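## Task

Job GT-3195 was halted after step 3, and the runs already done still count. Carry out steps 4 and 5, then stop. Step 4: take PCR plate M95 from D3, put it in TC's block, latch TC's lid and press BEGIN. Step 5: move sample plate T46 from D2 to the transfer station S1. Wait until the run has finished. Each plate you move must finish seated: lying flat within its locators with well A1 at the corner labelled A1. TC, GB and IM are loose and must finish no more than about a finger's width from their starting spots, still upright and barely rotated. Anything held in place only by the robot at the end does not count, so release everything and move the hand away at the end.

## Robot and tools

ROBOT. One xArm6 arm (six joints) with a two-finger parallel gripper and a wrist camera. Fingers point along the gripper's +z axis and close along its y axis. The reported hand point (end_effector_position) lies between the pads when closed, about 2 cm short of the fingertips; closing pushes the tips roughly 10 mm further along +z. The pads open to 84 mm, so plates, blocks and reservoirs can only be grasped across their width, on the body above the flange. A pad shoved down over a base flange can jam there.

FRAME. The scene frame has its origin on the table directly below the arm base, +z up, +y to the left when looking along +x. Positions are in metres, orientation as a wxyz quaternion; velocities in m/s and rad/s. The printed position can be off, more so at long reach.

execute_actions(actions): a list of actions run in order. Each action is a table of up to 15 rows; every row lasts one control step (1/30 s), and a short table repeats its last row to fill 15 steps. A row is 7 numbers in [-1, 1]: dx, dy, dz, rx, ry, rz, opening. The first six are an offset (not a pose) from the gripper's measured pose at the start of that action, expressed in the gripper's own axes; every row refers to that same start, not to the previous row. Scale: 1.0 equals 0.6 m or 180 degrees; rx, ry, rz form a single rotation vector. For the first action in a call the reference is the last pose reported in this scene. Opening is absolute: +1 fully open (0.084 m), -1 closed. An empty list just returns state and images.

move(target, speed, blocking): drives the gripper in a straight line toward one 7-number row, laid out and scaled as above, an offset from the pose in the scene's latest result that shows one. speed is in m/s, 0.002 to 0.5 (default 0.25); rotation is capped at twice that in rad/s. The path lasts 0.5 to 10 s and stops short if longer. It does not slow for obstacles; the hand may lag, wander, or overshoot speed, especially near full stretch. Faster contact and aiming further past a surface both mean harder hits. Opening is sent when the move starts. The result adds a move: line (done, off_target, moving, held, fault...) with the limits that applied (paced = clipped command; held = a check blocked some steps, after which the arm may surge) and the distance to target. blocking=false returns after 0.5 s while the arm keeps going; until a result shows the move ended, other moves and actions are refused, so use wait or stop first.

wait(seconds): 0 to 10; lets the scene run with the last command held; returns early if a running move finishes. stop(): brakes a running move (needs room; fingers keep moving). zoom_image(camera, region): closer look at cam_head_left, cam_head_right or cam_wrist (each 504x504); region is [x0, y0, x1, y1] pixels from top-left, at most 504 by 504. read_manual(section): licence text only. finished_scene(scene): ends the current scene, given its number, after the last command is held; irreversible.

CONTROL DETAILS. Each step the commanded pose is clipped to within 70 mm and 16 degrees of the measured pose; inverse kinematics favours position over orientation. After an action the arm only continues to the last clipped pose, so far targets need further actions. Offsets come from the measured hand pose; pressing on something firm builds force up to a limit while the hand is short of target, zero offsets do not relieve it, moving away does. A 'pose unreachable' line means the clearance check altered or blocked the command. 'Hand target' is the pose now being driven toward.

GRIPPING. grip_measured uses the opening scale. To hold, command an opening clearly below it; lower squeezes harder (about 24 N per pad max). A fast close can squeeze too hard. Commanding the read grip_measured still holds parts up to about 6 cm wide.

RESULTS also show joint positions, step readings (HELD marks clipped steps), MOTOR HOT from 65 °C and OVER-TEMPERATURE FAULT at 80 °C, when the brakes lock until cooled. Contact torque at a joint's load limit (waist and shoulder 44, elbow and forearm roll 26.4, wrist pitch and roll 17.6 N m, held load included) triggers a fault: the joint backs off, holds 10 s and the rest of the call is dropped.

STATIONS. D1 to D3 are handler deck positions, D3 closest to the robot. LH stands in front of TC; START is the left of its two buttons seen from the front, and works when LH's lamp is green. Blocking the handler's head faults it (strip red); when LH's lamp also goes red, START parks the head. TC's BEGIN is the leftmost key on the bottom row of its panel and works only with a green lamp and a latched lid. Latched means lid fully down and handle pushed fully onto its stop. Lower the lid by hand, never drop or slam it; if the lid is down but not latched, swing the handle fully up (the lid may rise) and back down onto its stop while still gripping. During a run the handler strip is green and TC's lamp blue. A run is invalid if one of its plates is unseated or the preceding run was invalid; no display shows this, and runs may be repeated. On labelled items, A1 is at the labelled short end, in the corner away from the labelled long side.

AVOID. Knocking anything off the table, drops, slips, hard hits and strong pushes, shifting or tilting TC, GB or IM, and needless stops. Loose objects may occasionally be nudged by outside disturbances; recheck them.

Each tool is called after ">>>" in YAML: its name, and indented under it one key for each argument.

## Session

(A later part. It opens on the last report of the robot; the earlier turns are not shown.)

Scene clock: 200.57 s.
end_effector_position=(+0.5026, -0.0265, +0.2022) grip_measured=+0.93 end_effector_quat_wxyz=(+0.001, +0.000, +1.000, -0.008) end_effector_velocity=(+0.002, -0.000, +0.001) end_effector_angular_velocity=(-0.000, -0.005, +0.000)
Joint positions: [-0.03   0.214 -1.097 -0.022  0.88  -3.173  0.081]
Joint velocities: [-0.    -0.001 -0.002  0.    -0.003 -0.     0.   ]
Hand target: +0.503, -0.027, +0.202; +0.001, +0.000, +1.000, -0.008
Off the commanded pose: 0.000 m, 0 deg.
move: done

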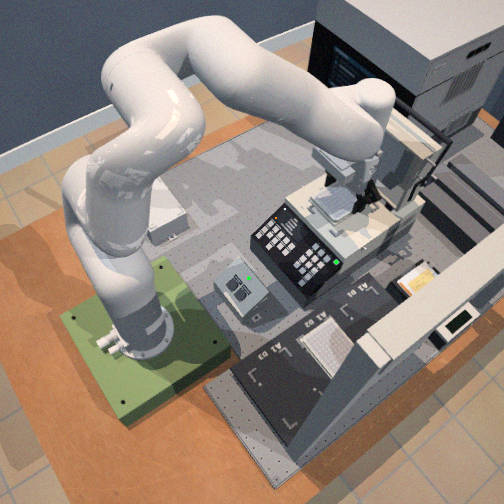

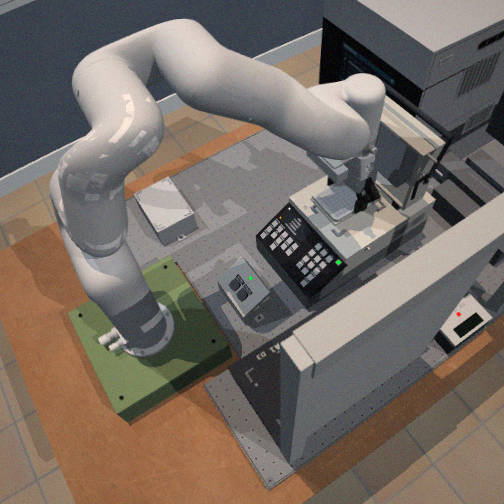

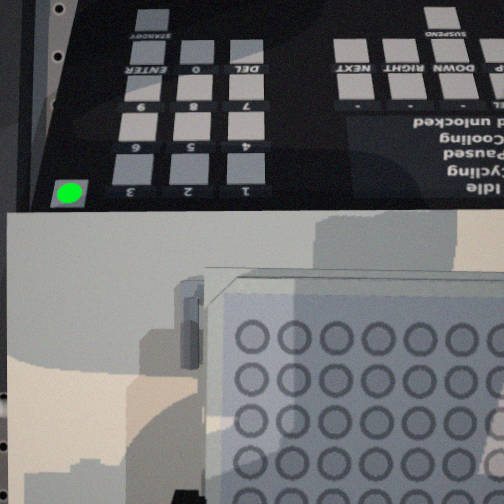

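>>> move:
  target: [-0.016,-0.005,0.03,0,0,0,0.5]
  speed: 0.015

Scene clock: 206.43 s.
end_effector_position=(+0.5121, -0.0298, +0.1843) grip_measured=+0.93 end_effector_quat_wxyz=(+0.001, +0.000, +1.000, -0.008) end_effector_velocity=(+0.002, -0.001, +0.001) end_effector_angular_velocity=(-0.000, -0.005, +0.000)
Joint positions: [-0.035  0.273 -1.121 -0.022  0.845 -3.178  0.081]
Joint velocities: [-0.001  0.001 -0.004 -0.    -0.002 -0.002 -0.   ]
Hand target: +0.512, -0.030, +0.184; +0.001, +0.000, +1.000, -0.008
Off the commanded pose: 0.000 m, 0 deg.
move: done

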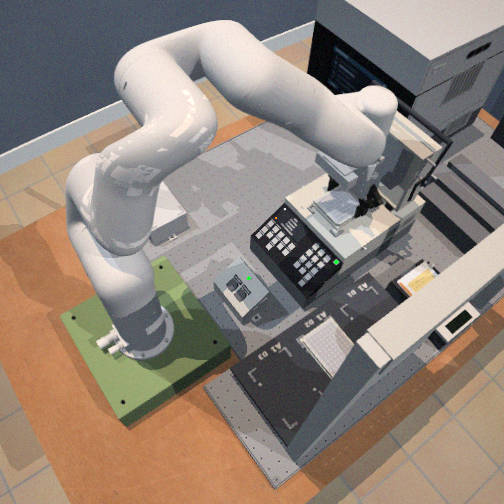

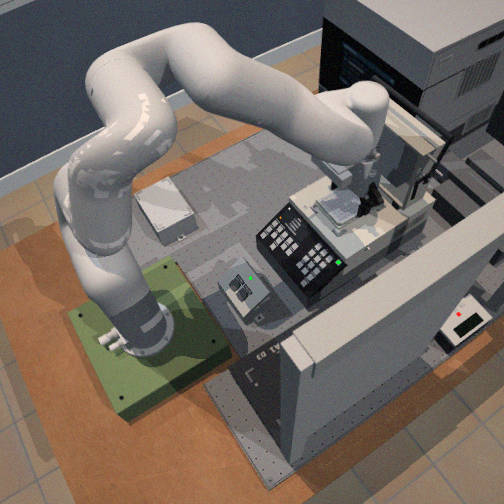

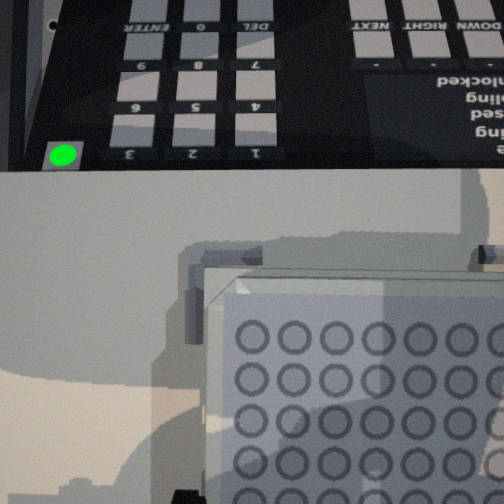

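>>> move:
  target: [0,0,0.017,0,0,0,0.5]
  speed: 0.006

>>> move:
  target: [0,0,0.005,0,0,0,0.5]
  speed: 0.004

Scene clock: 212.43 s.
end_effector_position=(+0.5122, -0.0300, +0.1744) grip_measured=+0.93 end_effector_quat_wxyz=(+0.001, +0.000, +1.000, -0.008) end_effector_velocity=(+0.000, -0.000, -0.000) end_effector_angular_velocity=(+0.000, -0.001, -0.001)
Joint positions: [-0.036  0.289 -1.112 -0.023  0.82  -3.178  0.081]
Joint velocities: [-0.     0.001  0.     0.    -0.002  0.     0.   ]
Hand target: +0.512, -0.030, +0.174; +0.001, +0.000, +1.000, -0.008
Off the commanded pose: 0.000 m, 0 deg.
move: done

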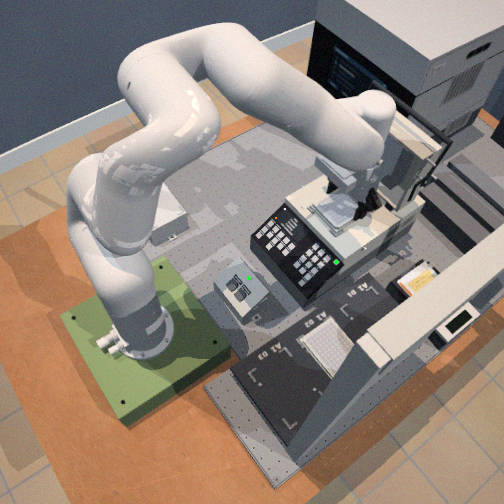

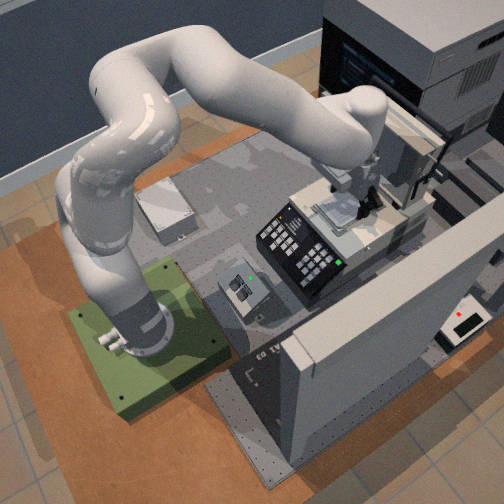

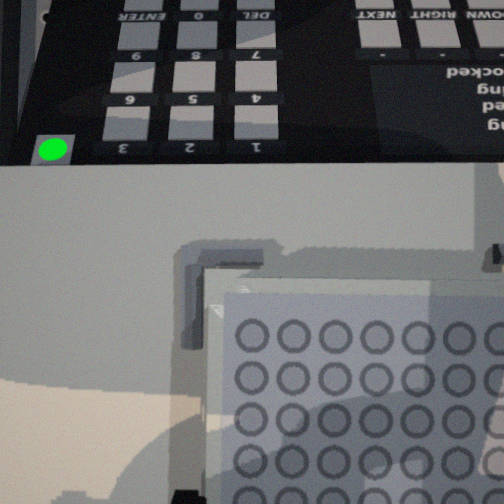

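Scene clock: 213.40 s.
end_effector_position=(+0.5125, -0.0300, +0.1724) grip_measured=+0.93 end_effector_quat_wxyz=(+0.001, +0.000, +1.000, -0.008) end_effector_velocity=(+0.002, -0.000, -0.001) end_effector_angular_velocity=(-0.000, -0.004, -0.000)
Joint positions: [-0.036  0.293 -1.11  -0.023  0.813 -3.178  0.082]
Joint velocities: [ 0.     0.004 -0.    -0.    -0.008  0.001 -0.   ]
Hand target: +0.512, -0.030, +0.171; +0.001, +0.000, +1.000, -0.008
Off the commanded pose: 0.001 m, 0 deg.
move: done

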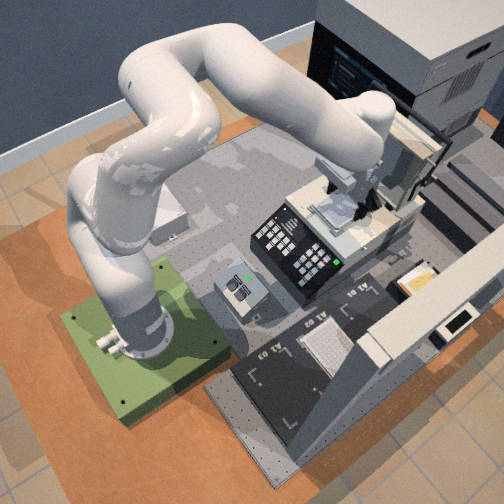

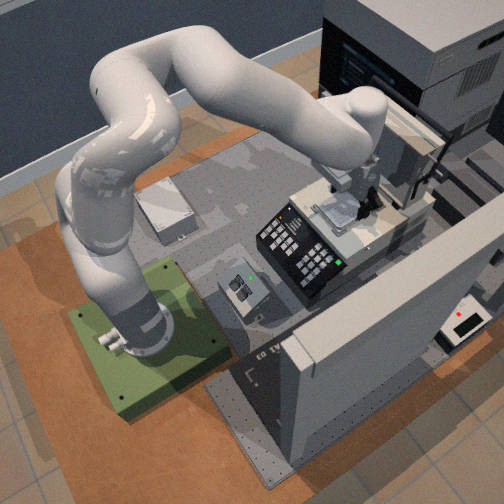

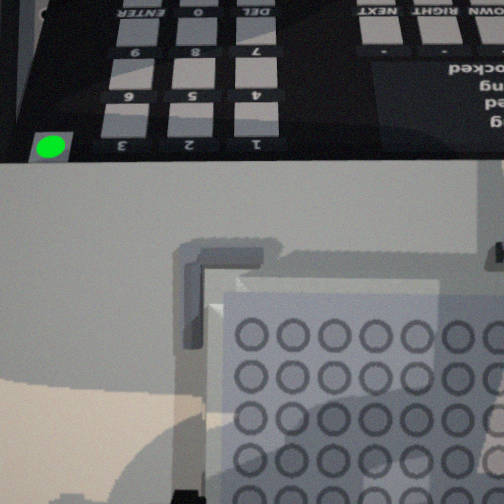

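Contact reached (stopped short). Release.

>>> move:
  target: [0,0,-0.001,0,0,0,1]
  speed: 0.01

>>> move:
  target: [0.03,0,-0.12,0,0,0,1]
  speed: 0.05

Scene clock: 217.23 s.
end_effector_position=(+0.5124, -0.0300, +0.1727) grip_measured=+1.00 end_effector_quat_wxyz=(+0.001, +0.000, +1.000, -0.008) end_effector_velocity=(+0.001, +0.001, +0.001) end_effector_angular_velocity=(-0.000, -0.002, +0.001)
Joint positions: [-0.036  0.292 -1.111 -0.023  0.814 -3.178  0.084]
Joint velocities: [ 0.001 -0.001 -0.002  0.     0.001  0.    -0.   ]
Hand target: +0.513, -0.030, +0.173; +0.001, +0.000, +1.000, -0.008
Off the commanded pose: 0.000 m, 0 deg.
move: done

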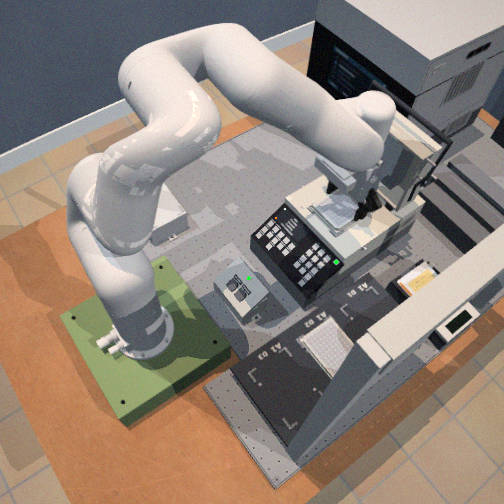

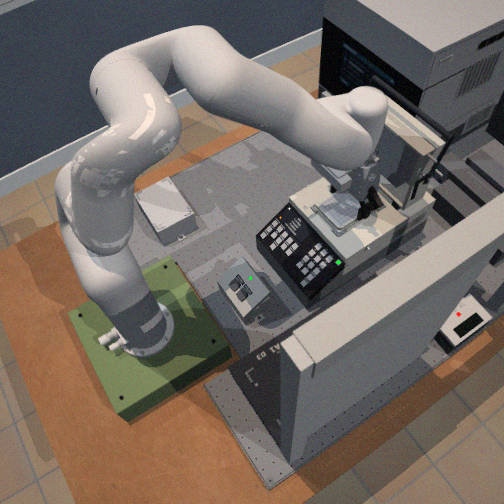

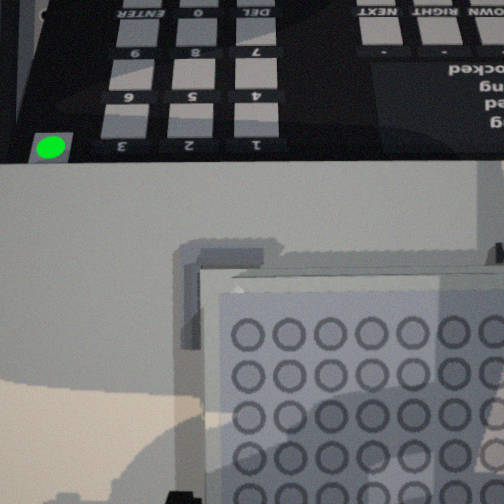

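Scene clock: 219.03 s.
end_effector_position=(+0.4943, -0.0289, +0.2444) grip_measured=+1.00 end_effector_quat_wxyz=(+0.001, +0.000, +1.000, -0.008) end_effector_velocity=(-0.002, -0.000, -0.002) end_effector_angular_velocity=(+0.000, +0.007, +0.000)
Joint positions: [-0.035  0.129 -1.116 -0.02   0.984 -3.181  0.084]
Joint velocities: [-0.001  0.001  0.001  0.     0.004 -0.001 -0.   ]
Hand target: +0.494, -0.029, +0.245; +0.001, +0.000, +1.000, -0.008
Off the commanded pose: 0.000 m, 0 deg.
move: done

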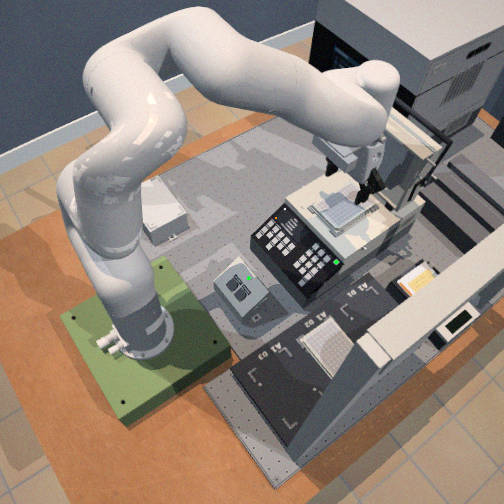

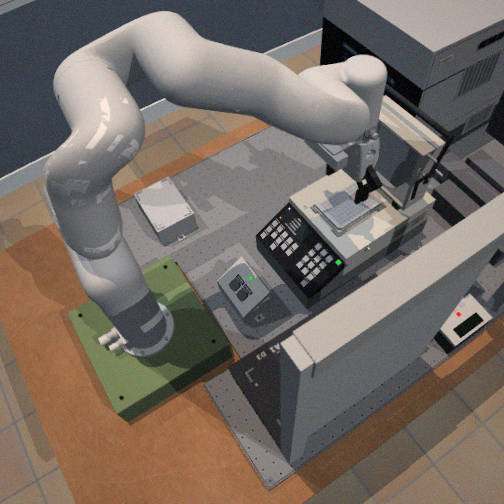

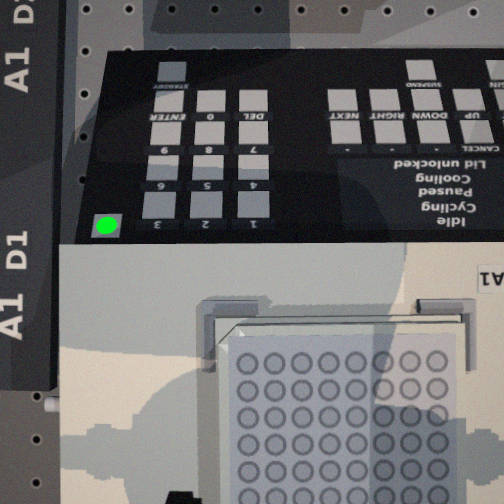

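>>> move:
  target: [0.03,0,-0.25,0,0,0.5,-0.3]
  speed: 0.12

>>> move:
  target: [0,0.212,-0.088,-0.1425,0,0,-0.3]
  speed: 0.1

Scene clock: 231.13 s.
end_effector_position=(+0.4762, -0.0265, +0.3942) grip_measured=-0.32 end_effector_quat_wxyz=(+0.006, +0.707, +0.707, -0.005) end_effector_velocity=(+0.000, +0.000, -0.000) end_effector_angular_velocity=(-0.000, +0.002, -0.004)
Joint positions: [-0.03  -0.015 -1.377 -0.017  1.39  -1.614  0.03 ]
Joint velocities: [ 0.001  0.002 -0.002 -0.     0.002  0.005  0.   ]
Hand target: +0.476, -0.026, +0.394; +0.006, +0.707, +0.707, -0.005
Off the commanded pose: 0.000 m, 0 deg.
move: done

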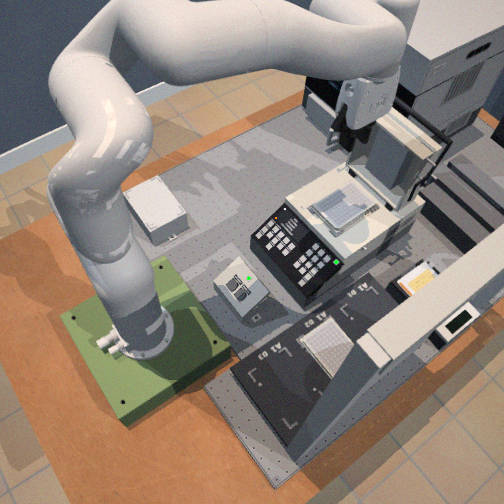

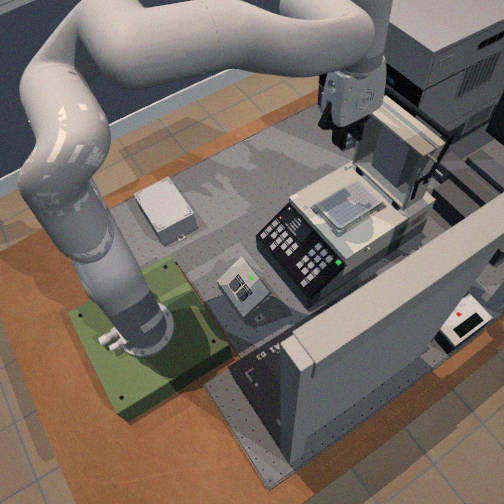

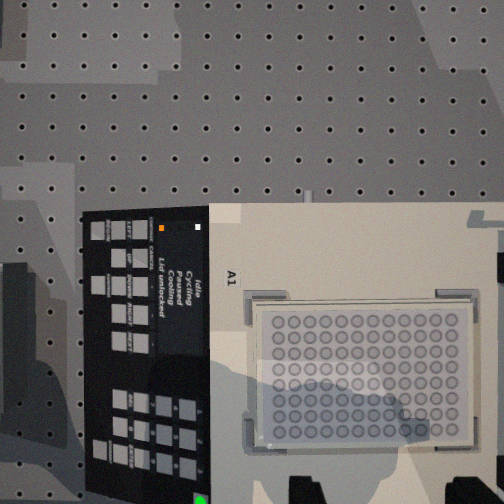

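Scene clock: 233.73 s.
end_effector_position=(+0.6032, -0.0254, +0.4472) grip_measured=-0.32 end_effector_quat_wxyz=(+0.162, +0.688, +0.691, +0.153) end_effector_velocity=(+0.001, -0.001, +0.003) end_effector_angular_velocity=(-0.000, -0.007, -0.001)
Joint positions: [-0.026  0.076 -1.471  0.005  0.945 -1.619  0.03 ]
Joint velocities: [-0.001 -0.001 -0.003  0.    -0.003 -0.    -0.   ]
Hand target: +0.603, -0.025, +0.447; +0.163, +0.688, +0.691, +0.153
Off the commanded pose: 0.000 m, 0 deg.
move: done

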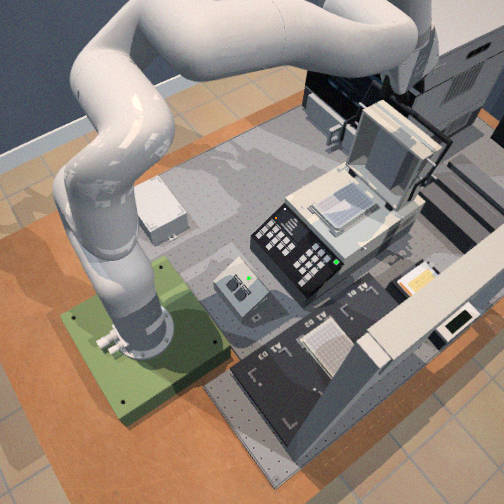

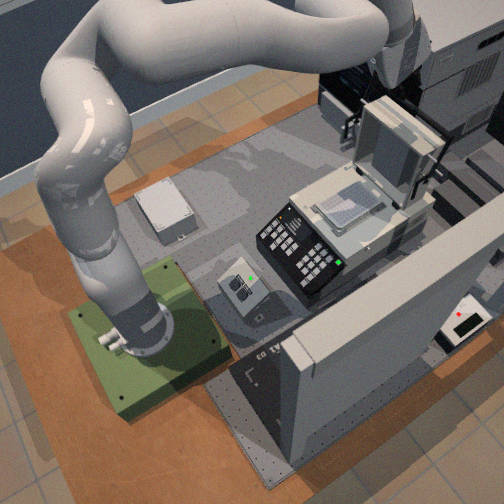

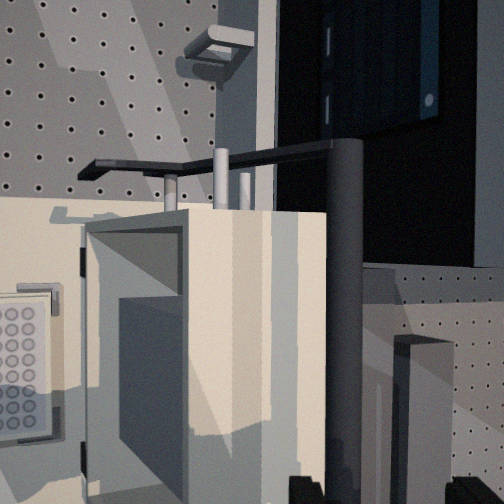

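Same as before. Approach and grip.

>>> move:
  target: [0,0,0.1,0,0,0,-0.3]
  speed: 0.04

>>> move:
  target: [0,0,0,0,0,0,-0.95]

>>> move:
  target: [0,-0.055,-0.03,0.03,0,0,-0.95]
  speed: 0.02

Scene clock: 239.20 s.
end_effector_position=(+0.6292, -0.0262, +0.3934) grip_measured=-0.32 end_effector_quat_wxyz=(+0.163, +0.688, +0.691, +0.153) end_effector_velocity=(+0.001, -0.000, +0.004) end_effector_angular_velocity=(-0.001, -0.009, +0.001)
Joint positions: [-0.026  0.173 -1.439  0.005  0.816 -1.62   0.03 ]
Joint velocities: [ 0.    -0.003 -0.003  0.    -0.003 -0.001 -0.   ]
Hand target: +0.629, -0.026, +0.393; +0.162, +0.688, +0.691, +0.152
Off the commanded pose: 0.000 m, 0 deg.
move: done

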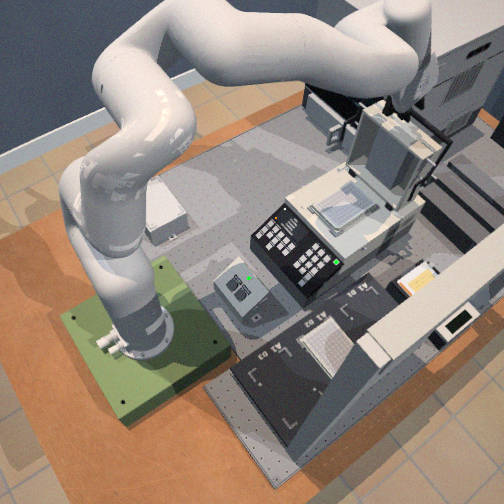

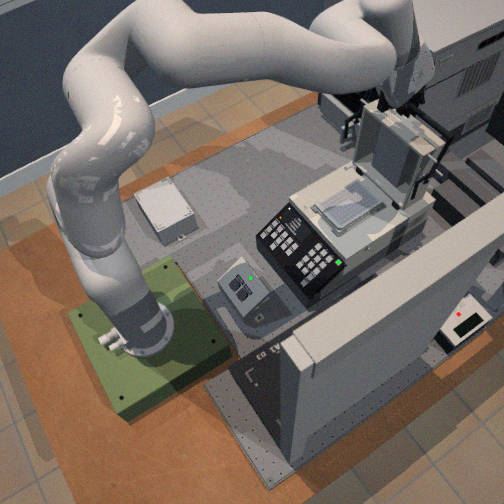

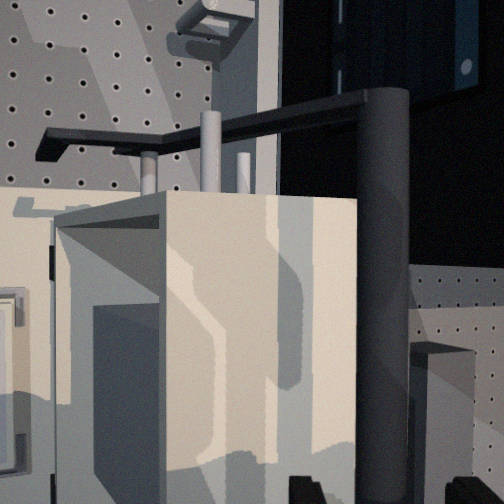

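Scene clock: 239.70 s.
end_effector_position=(+0.6292, -0.0262, +0.3934) grip_measured=-0.74 end_effector_quat_wxyz=(+0.163, +0.688, +0.691, +0.153) end_effector_velocity=(+0.000, +0.001, +0.000) end_effector_angular_velocity=(+0.000, -0.001, +0.001)
Joint positions: [-0.026  0.173 -1.439  0.005  0.816 -1.62   0.011]
Joint velocities: [ 0.001  0.001 -0.002  0.     0.     0.     0.   ]
Hand target: +0.629, -0.026, +0.393; +0.163, +0.688, +0.691, +0.153
Off the commanded pose: 0.000 m, 0 deg.
move: done

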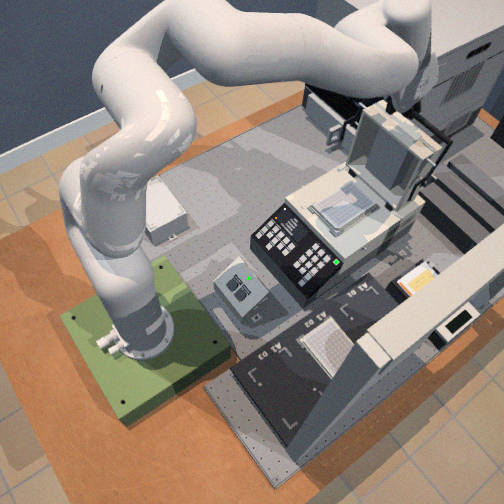

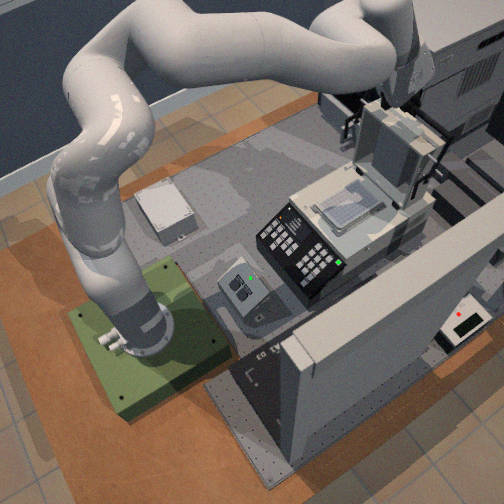

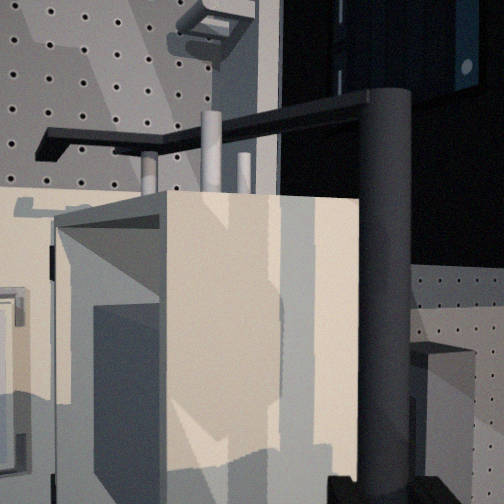

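Scene clock: 242.30 s.
end_effector_position=(+0.5919, -0.0264, +0.3960) grip_measured=-0.74 end_effector_quat_wxyz=(+0.131, +0.695, +0.697, +0.120) end_effector_velocity=(-0.001, -0.001, -0.002) end_effector_angular_velocity=(+0.001, +0.006, -0.003)
Joint positions: [-0.027  0.102 -1.402 -0.     0.942 -1.618  0.011]
Joint velocities: [-0.003 -0.001  0.003  0.     0.004  0.001  0.   ]
Hand target: +0.592, -0.026, +0.395; +0.130, +0.695, +0.697, +0.120
Off the commanded pose: 0.001 m, 0 deg.
move: done

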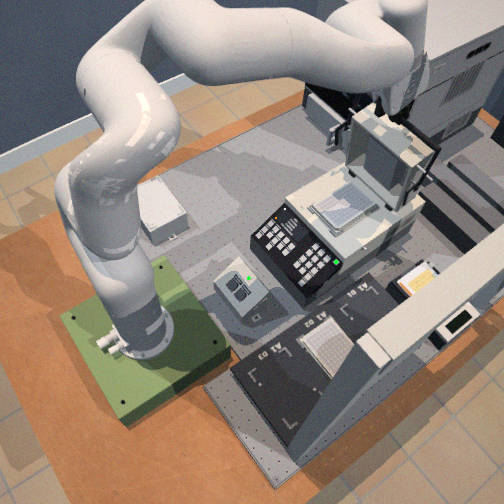

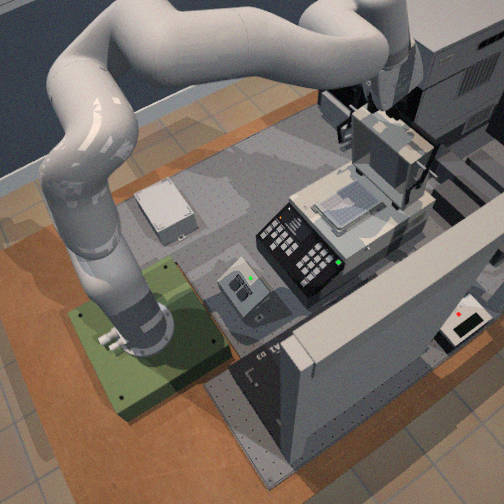

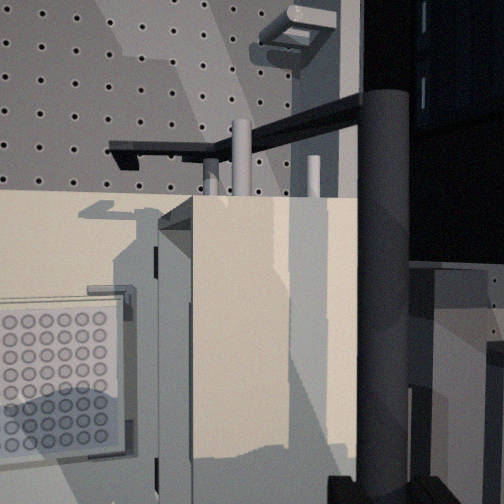

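>>> move:
  target: [0,-0.084,0.037,0.03,0,0,-0.95]
  speed: 0.02

>>> move:
  target: [0,-0.07,0.045,0.08,0,0,-0.95]
  speed: 0.02

Scene clock: 248.80 s.
end_effector_position=(+0.5522, -0.0271, +0.3571) grip_measured=-0.74 end_effector_quat_wxyz=(+0.097, +0.700, +0.702, +0.087) end_effector_velocity=(-0.000, +0.000, -0.001) end_effector_angular_velocity=(+0.000, +0.001, +0.000)
Joint positions: [-0.03   0.044 -1.26  -0.005  0.954 -1.618  0.011]
Joint velocities: [ 0.    -0.     0.002  0.    -0.     0.     0.   ]
Hand target: +0.552, -0.027, +0.358; +0.098, +0.700, +0.702, +0.087
Off the commanded pose: 0.000 m, 0 deg.
move: done

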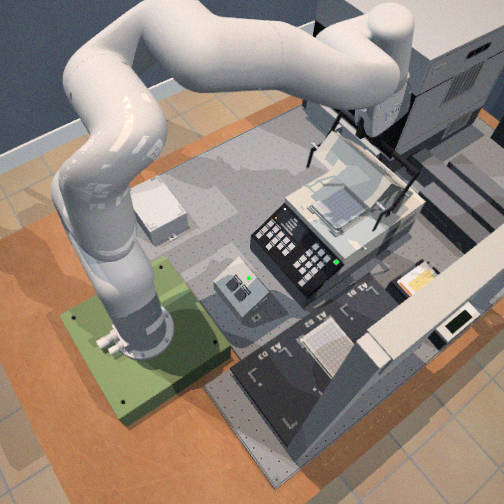

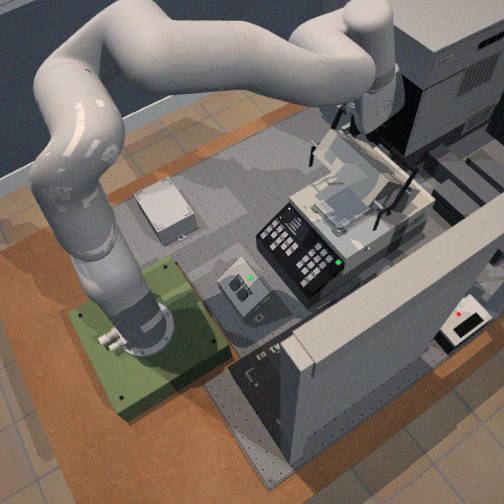

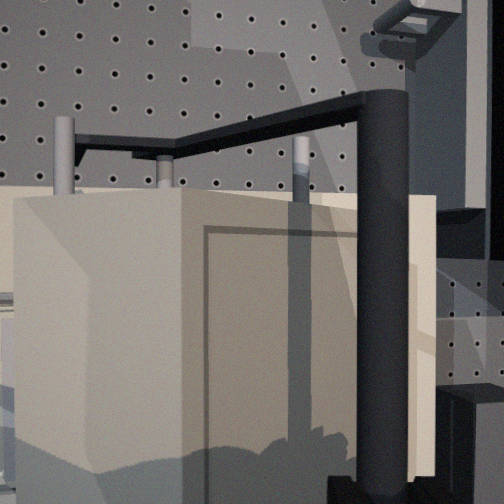

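Scene clock: 255.30 s.
end_effector_position=(+0.5186, -0.0277, +0.3200) grip_measured=-0.75 end_effector_quat_wxyz=(+0.009, +0.707, +0.707, -0.002) end_effector_velocity=(+0.000, +0.001, -0.000) end_effector_angular_velocity=(+0.000, +0.002, +0.001)
Joint positions: [-0.029  0.139 -1.35  -0.018  1.199 -1.61   0.011]
Joint velocities: [ 0.001  0.002 -0.002 -0.     0.002  0.    -0.   ]
Hand target: +0.519, -0.028, +0.320; +0.009, +0.707, +0.707, -0.002
Off the commanded pose: 0.000 m, 0 deg.
move: done

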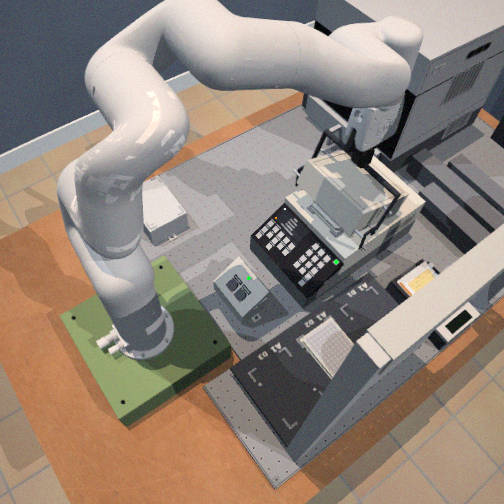

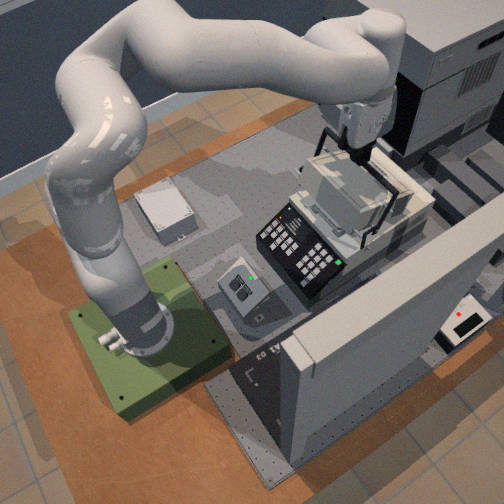

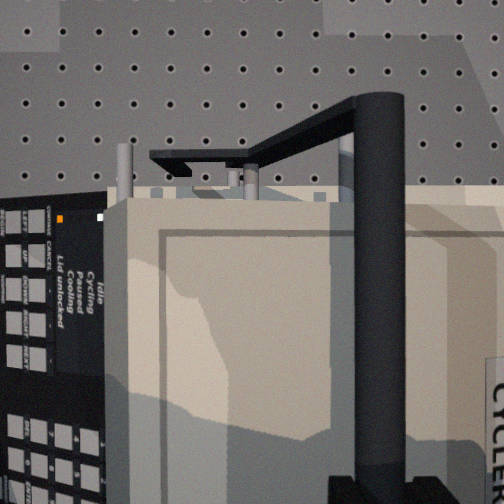

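>>> move:
  target: [0,-0.03,0.052,0,0,0,-0.95]
  speed: 0.012

>>> move:
  target: [0,-0.052,-0.008,0,0,0,-0.95]
  speed: 0.02

>>> move:
  target: [0,-0.1,0.026,0,0,0,-0.95]
  speed: 0.02

Scene clock: 266.20 s.
end_effector_position=(+0.5025, -0.0282, +0.2916) grip_measured=-0.76 end_effector_quat_wxyz=(+0.012, +0.707, +0.707, +0.001) end_effector_velocity=(-0.003, -0.000, -0.005) end_effector_angular_velocity=(+0.000, +0.011, +0.000)
Joint positions: [-0.032  0.096 -1.212 -0.018  1.097 -1.611  0.011]
Joint velocities: [-0.001  0.003  0.01  -0.    -0.001 -0.001  0.   ]
Hand target: +0.501, -0.028, +0.289; +0.009, +0.707, +0.707, -0.002
Off the commanded pose: 0.003 m, 0 deg.
move: done

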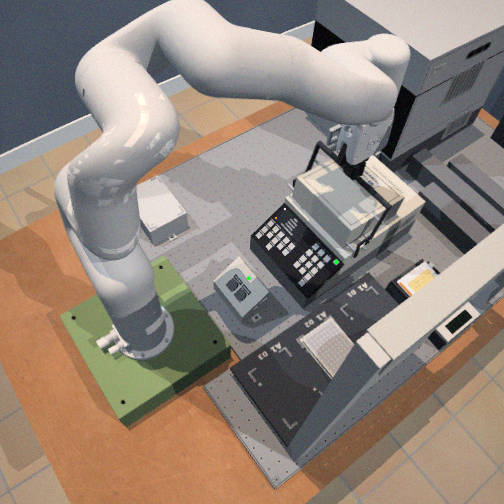

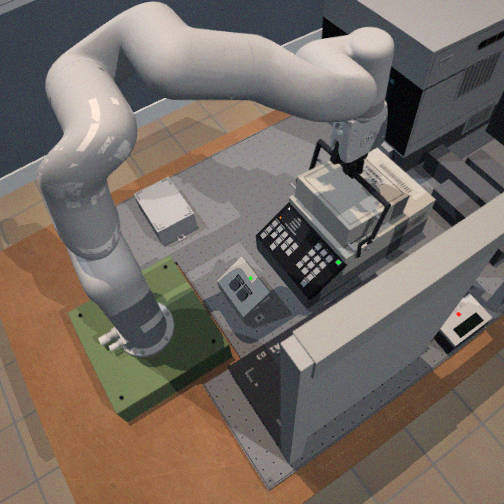

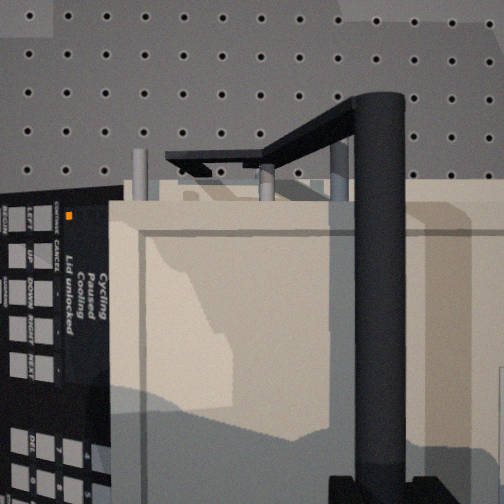

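Scene clock: 268.03 s.
end_effector_position=(+0.4709, -0.0284, +0.2953) grip_measured=-0.79 end_effector_quat_wxyz=(+0.011, +0.707, +0.707, -0.000) end_effector_velocity=(+0.000, +0.000, +0.001) end_effector_angular_velocity=(+0.000, -0.004, +0.000)
Joint positions: [-0.036 -0.011 -1.095 -0.019  1.089 -1.614  0.009]
Joint velocities: [ 0.001 -0.002  0.001  0.    -0.003  0.     0.   ]
Hand target: +0.471, -0.028, +0.296; +0.012, +0.707, +0.707, +0.001
Off the commanded pose: 0.001 m, 0 deg.
move: done

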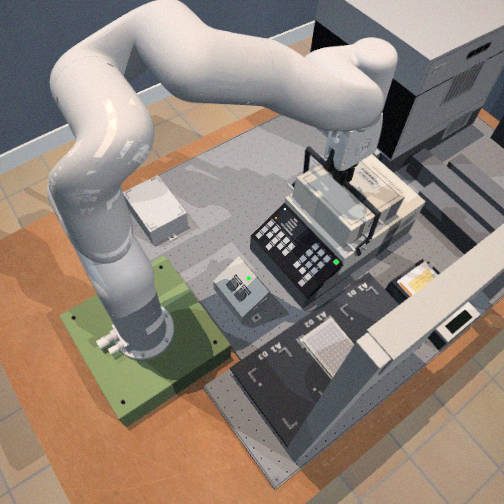

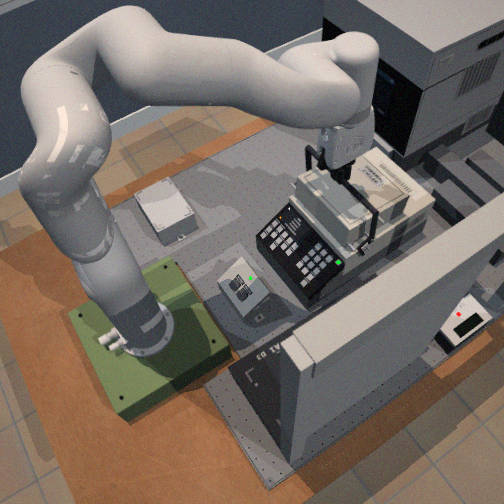

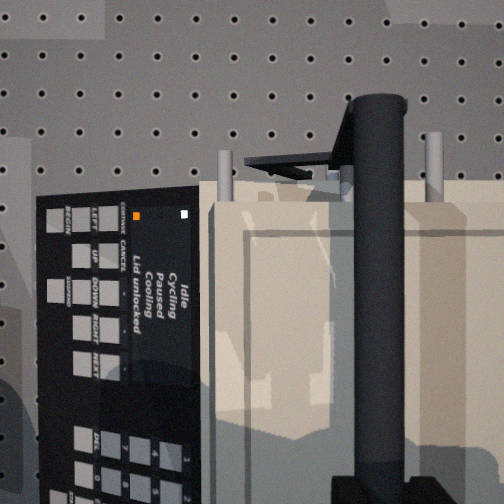

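Scene clock: 271.37 s.
end_effector_position=(+0.4110, -0.0288, +0.2786) grip_measured=-0.97 end_effector_quat_wxyz=(+0.011, +0.707, +0.707, -0.000) end_effector_velocity=(+0.000, -0.000, +0.003) end_effector_angular_velocity=(-0.000, -0.009, -0.001)
Joint positions: [-0.045 -0.197 -0.847 -0.019  1.027 -1.622  0.001]
Joint velocities: [-0.001 -0.008  0.002  0.    -0.003 -0.     0.   ]
Hand target: +0.411, -0.029, +0.279; +0.011, +0.707, +0.707, -0.000
Off the commanded pose: 0.000 m, 0 deg.
move: done

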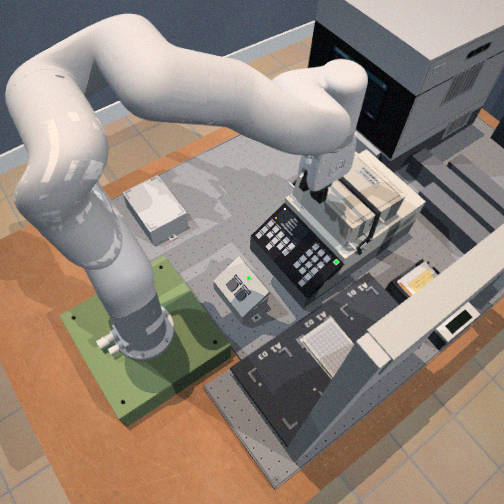

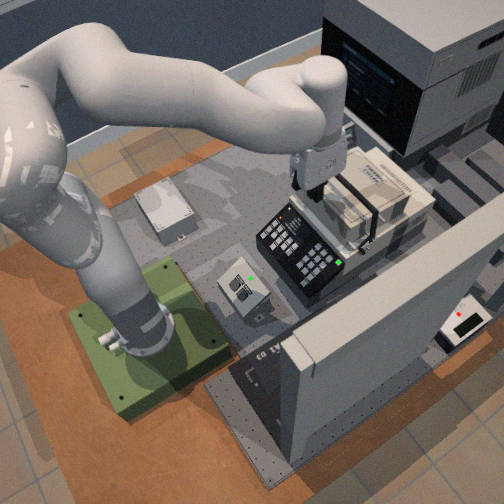

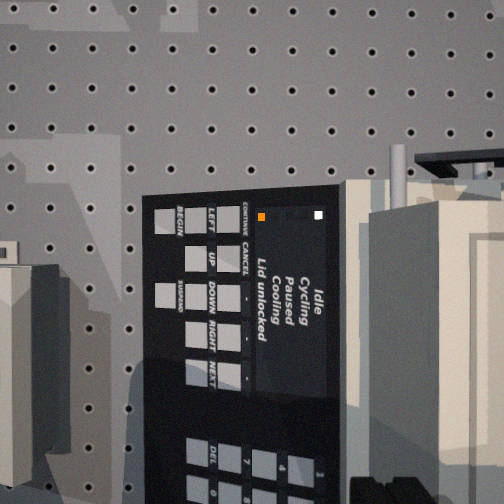

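>>> move:
  target: [0,0.06,-0.12,0,0,0,0.2]
  speed: 0.05

Scene clock: 278.10 s.
end_effector_position=(+0.4460, -0.0275, +0.3508) grip_measured=+0.19 end_effector_quat_wxyz=(+0.011, +0.707, +0.707, -0.000) end_effector_velocity=(-0.000, -0.000, +0.000) end_effector_angular_velocity=(+0.000, +0.004, -0.002)
Joint positions: [-0.036 -0.127 -1.128 -0.017  1.24  -1.618  0.052]
Joint velocities: [-0.001  0.003 -0.004  0.     0.005  0.001 -0.   ]
Hand target: +0.446, -0.027, +0.351; +0.011, +0.707, +0.707, -0.000
Off the commanded pose: 0.000 m, 0 deg.
move: done

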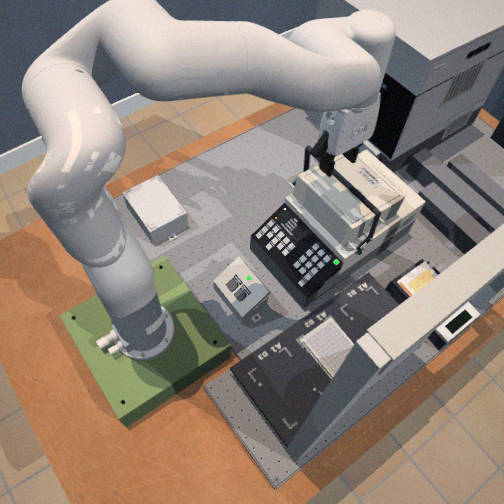

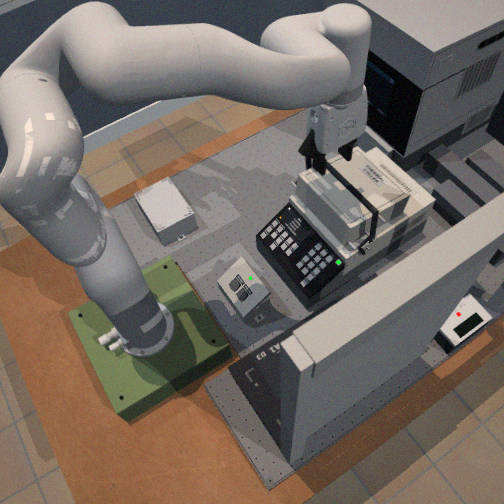

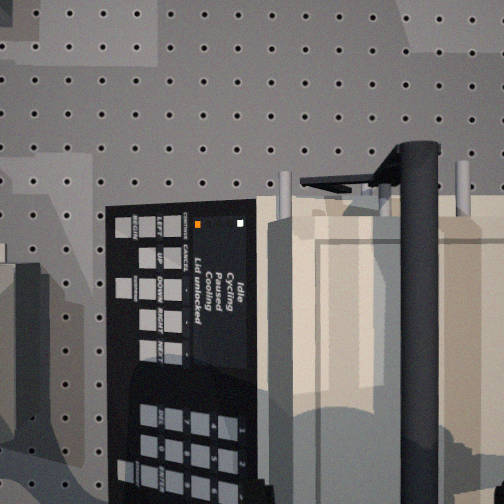

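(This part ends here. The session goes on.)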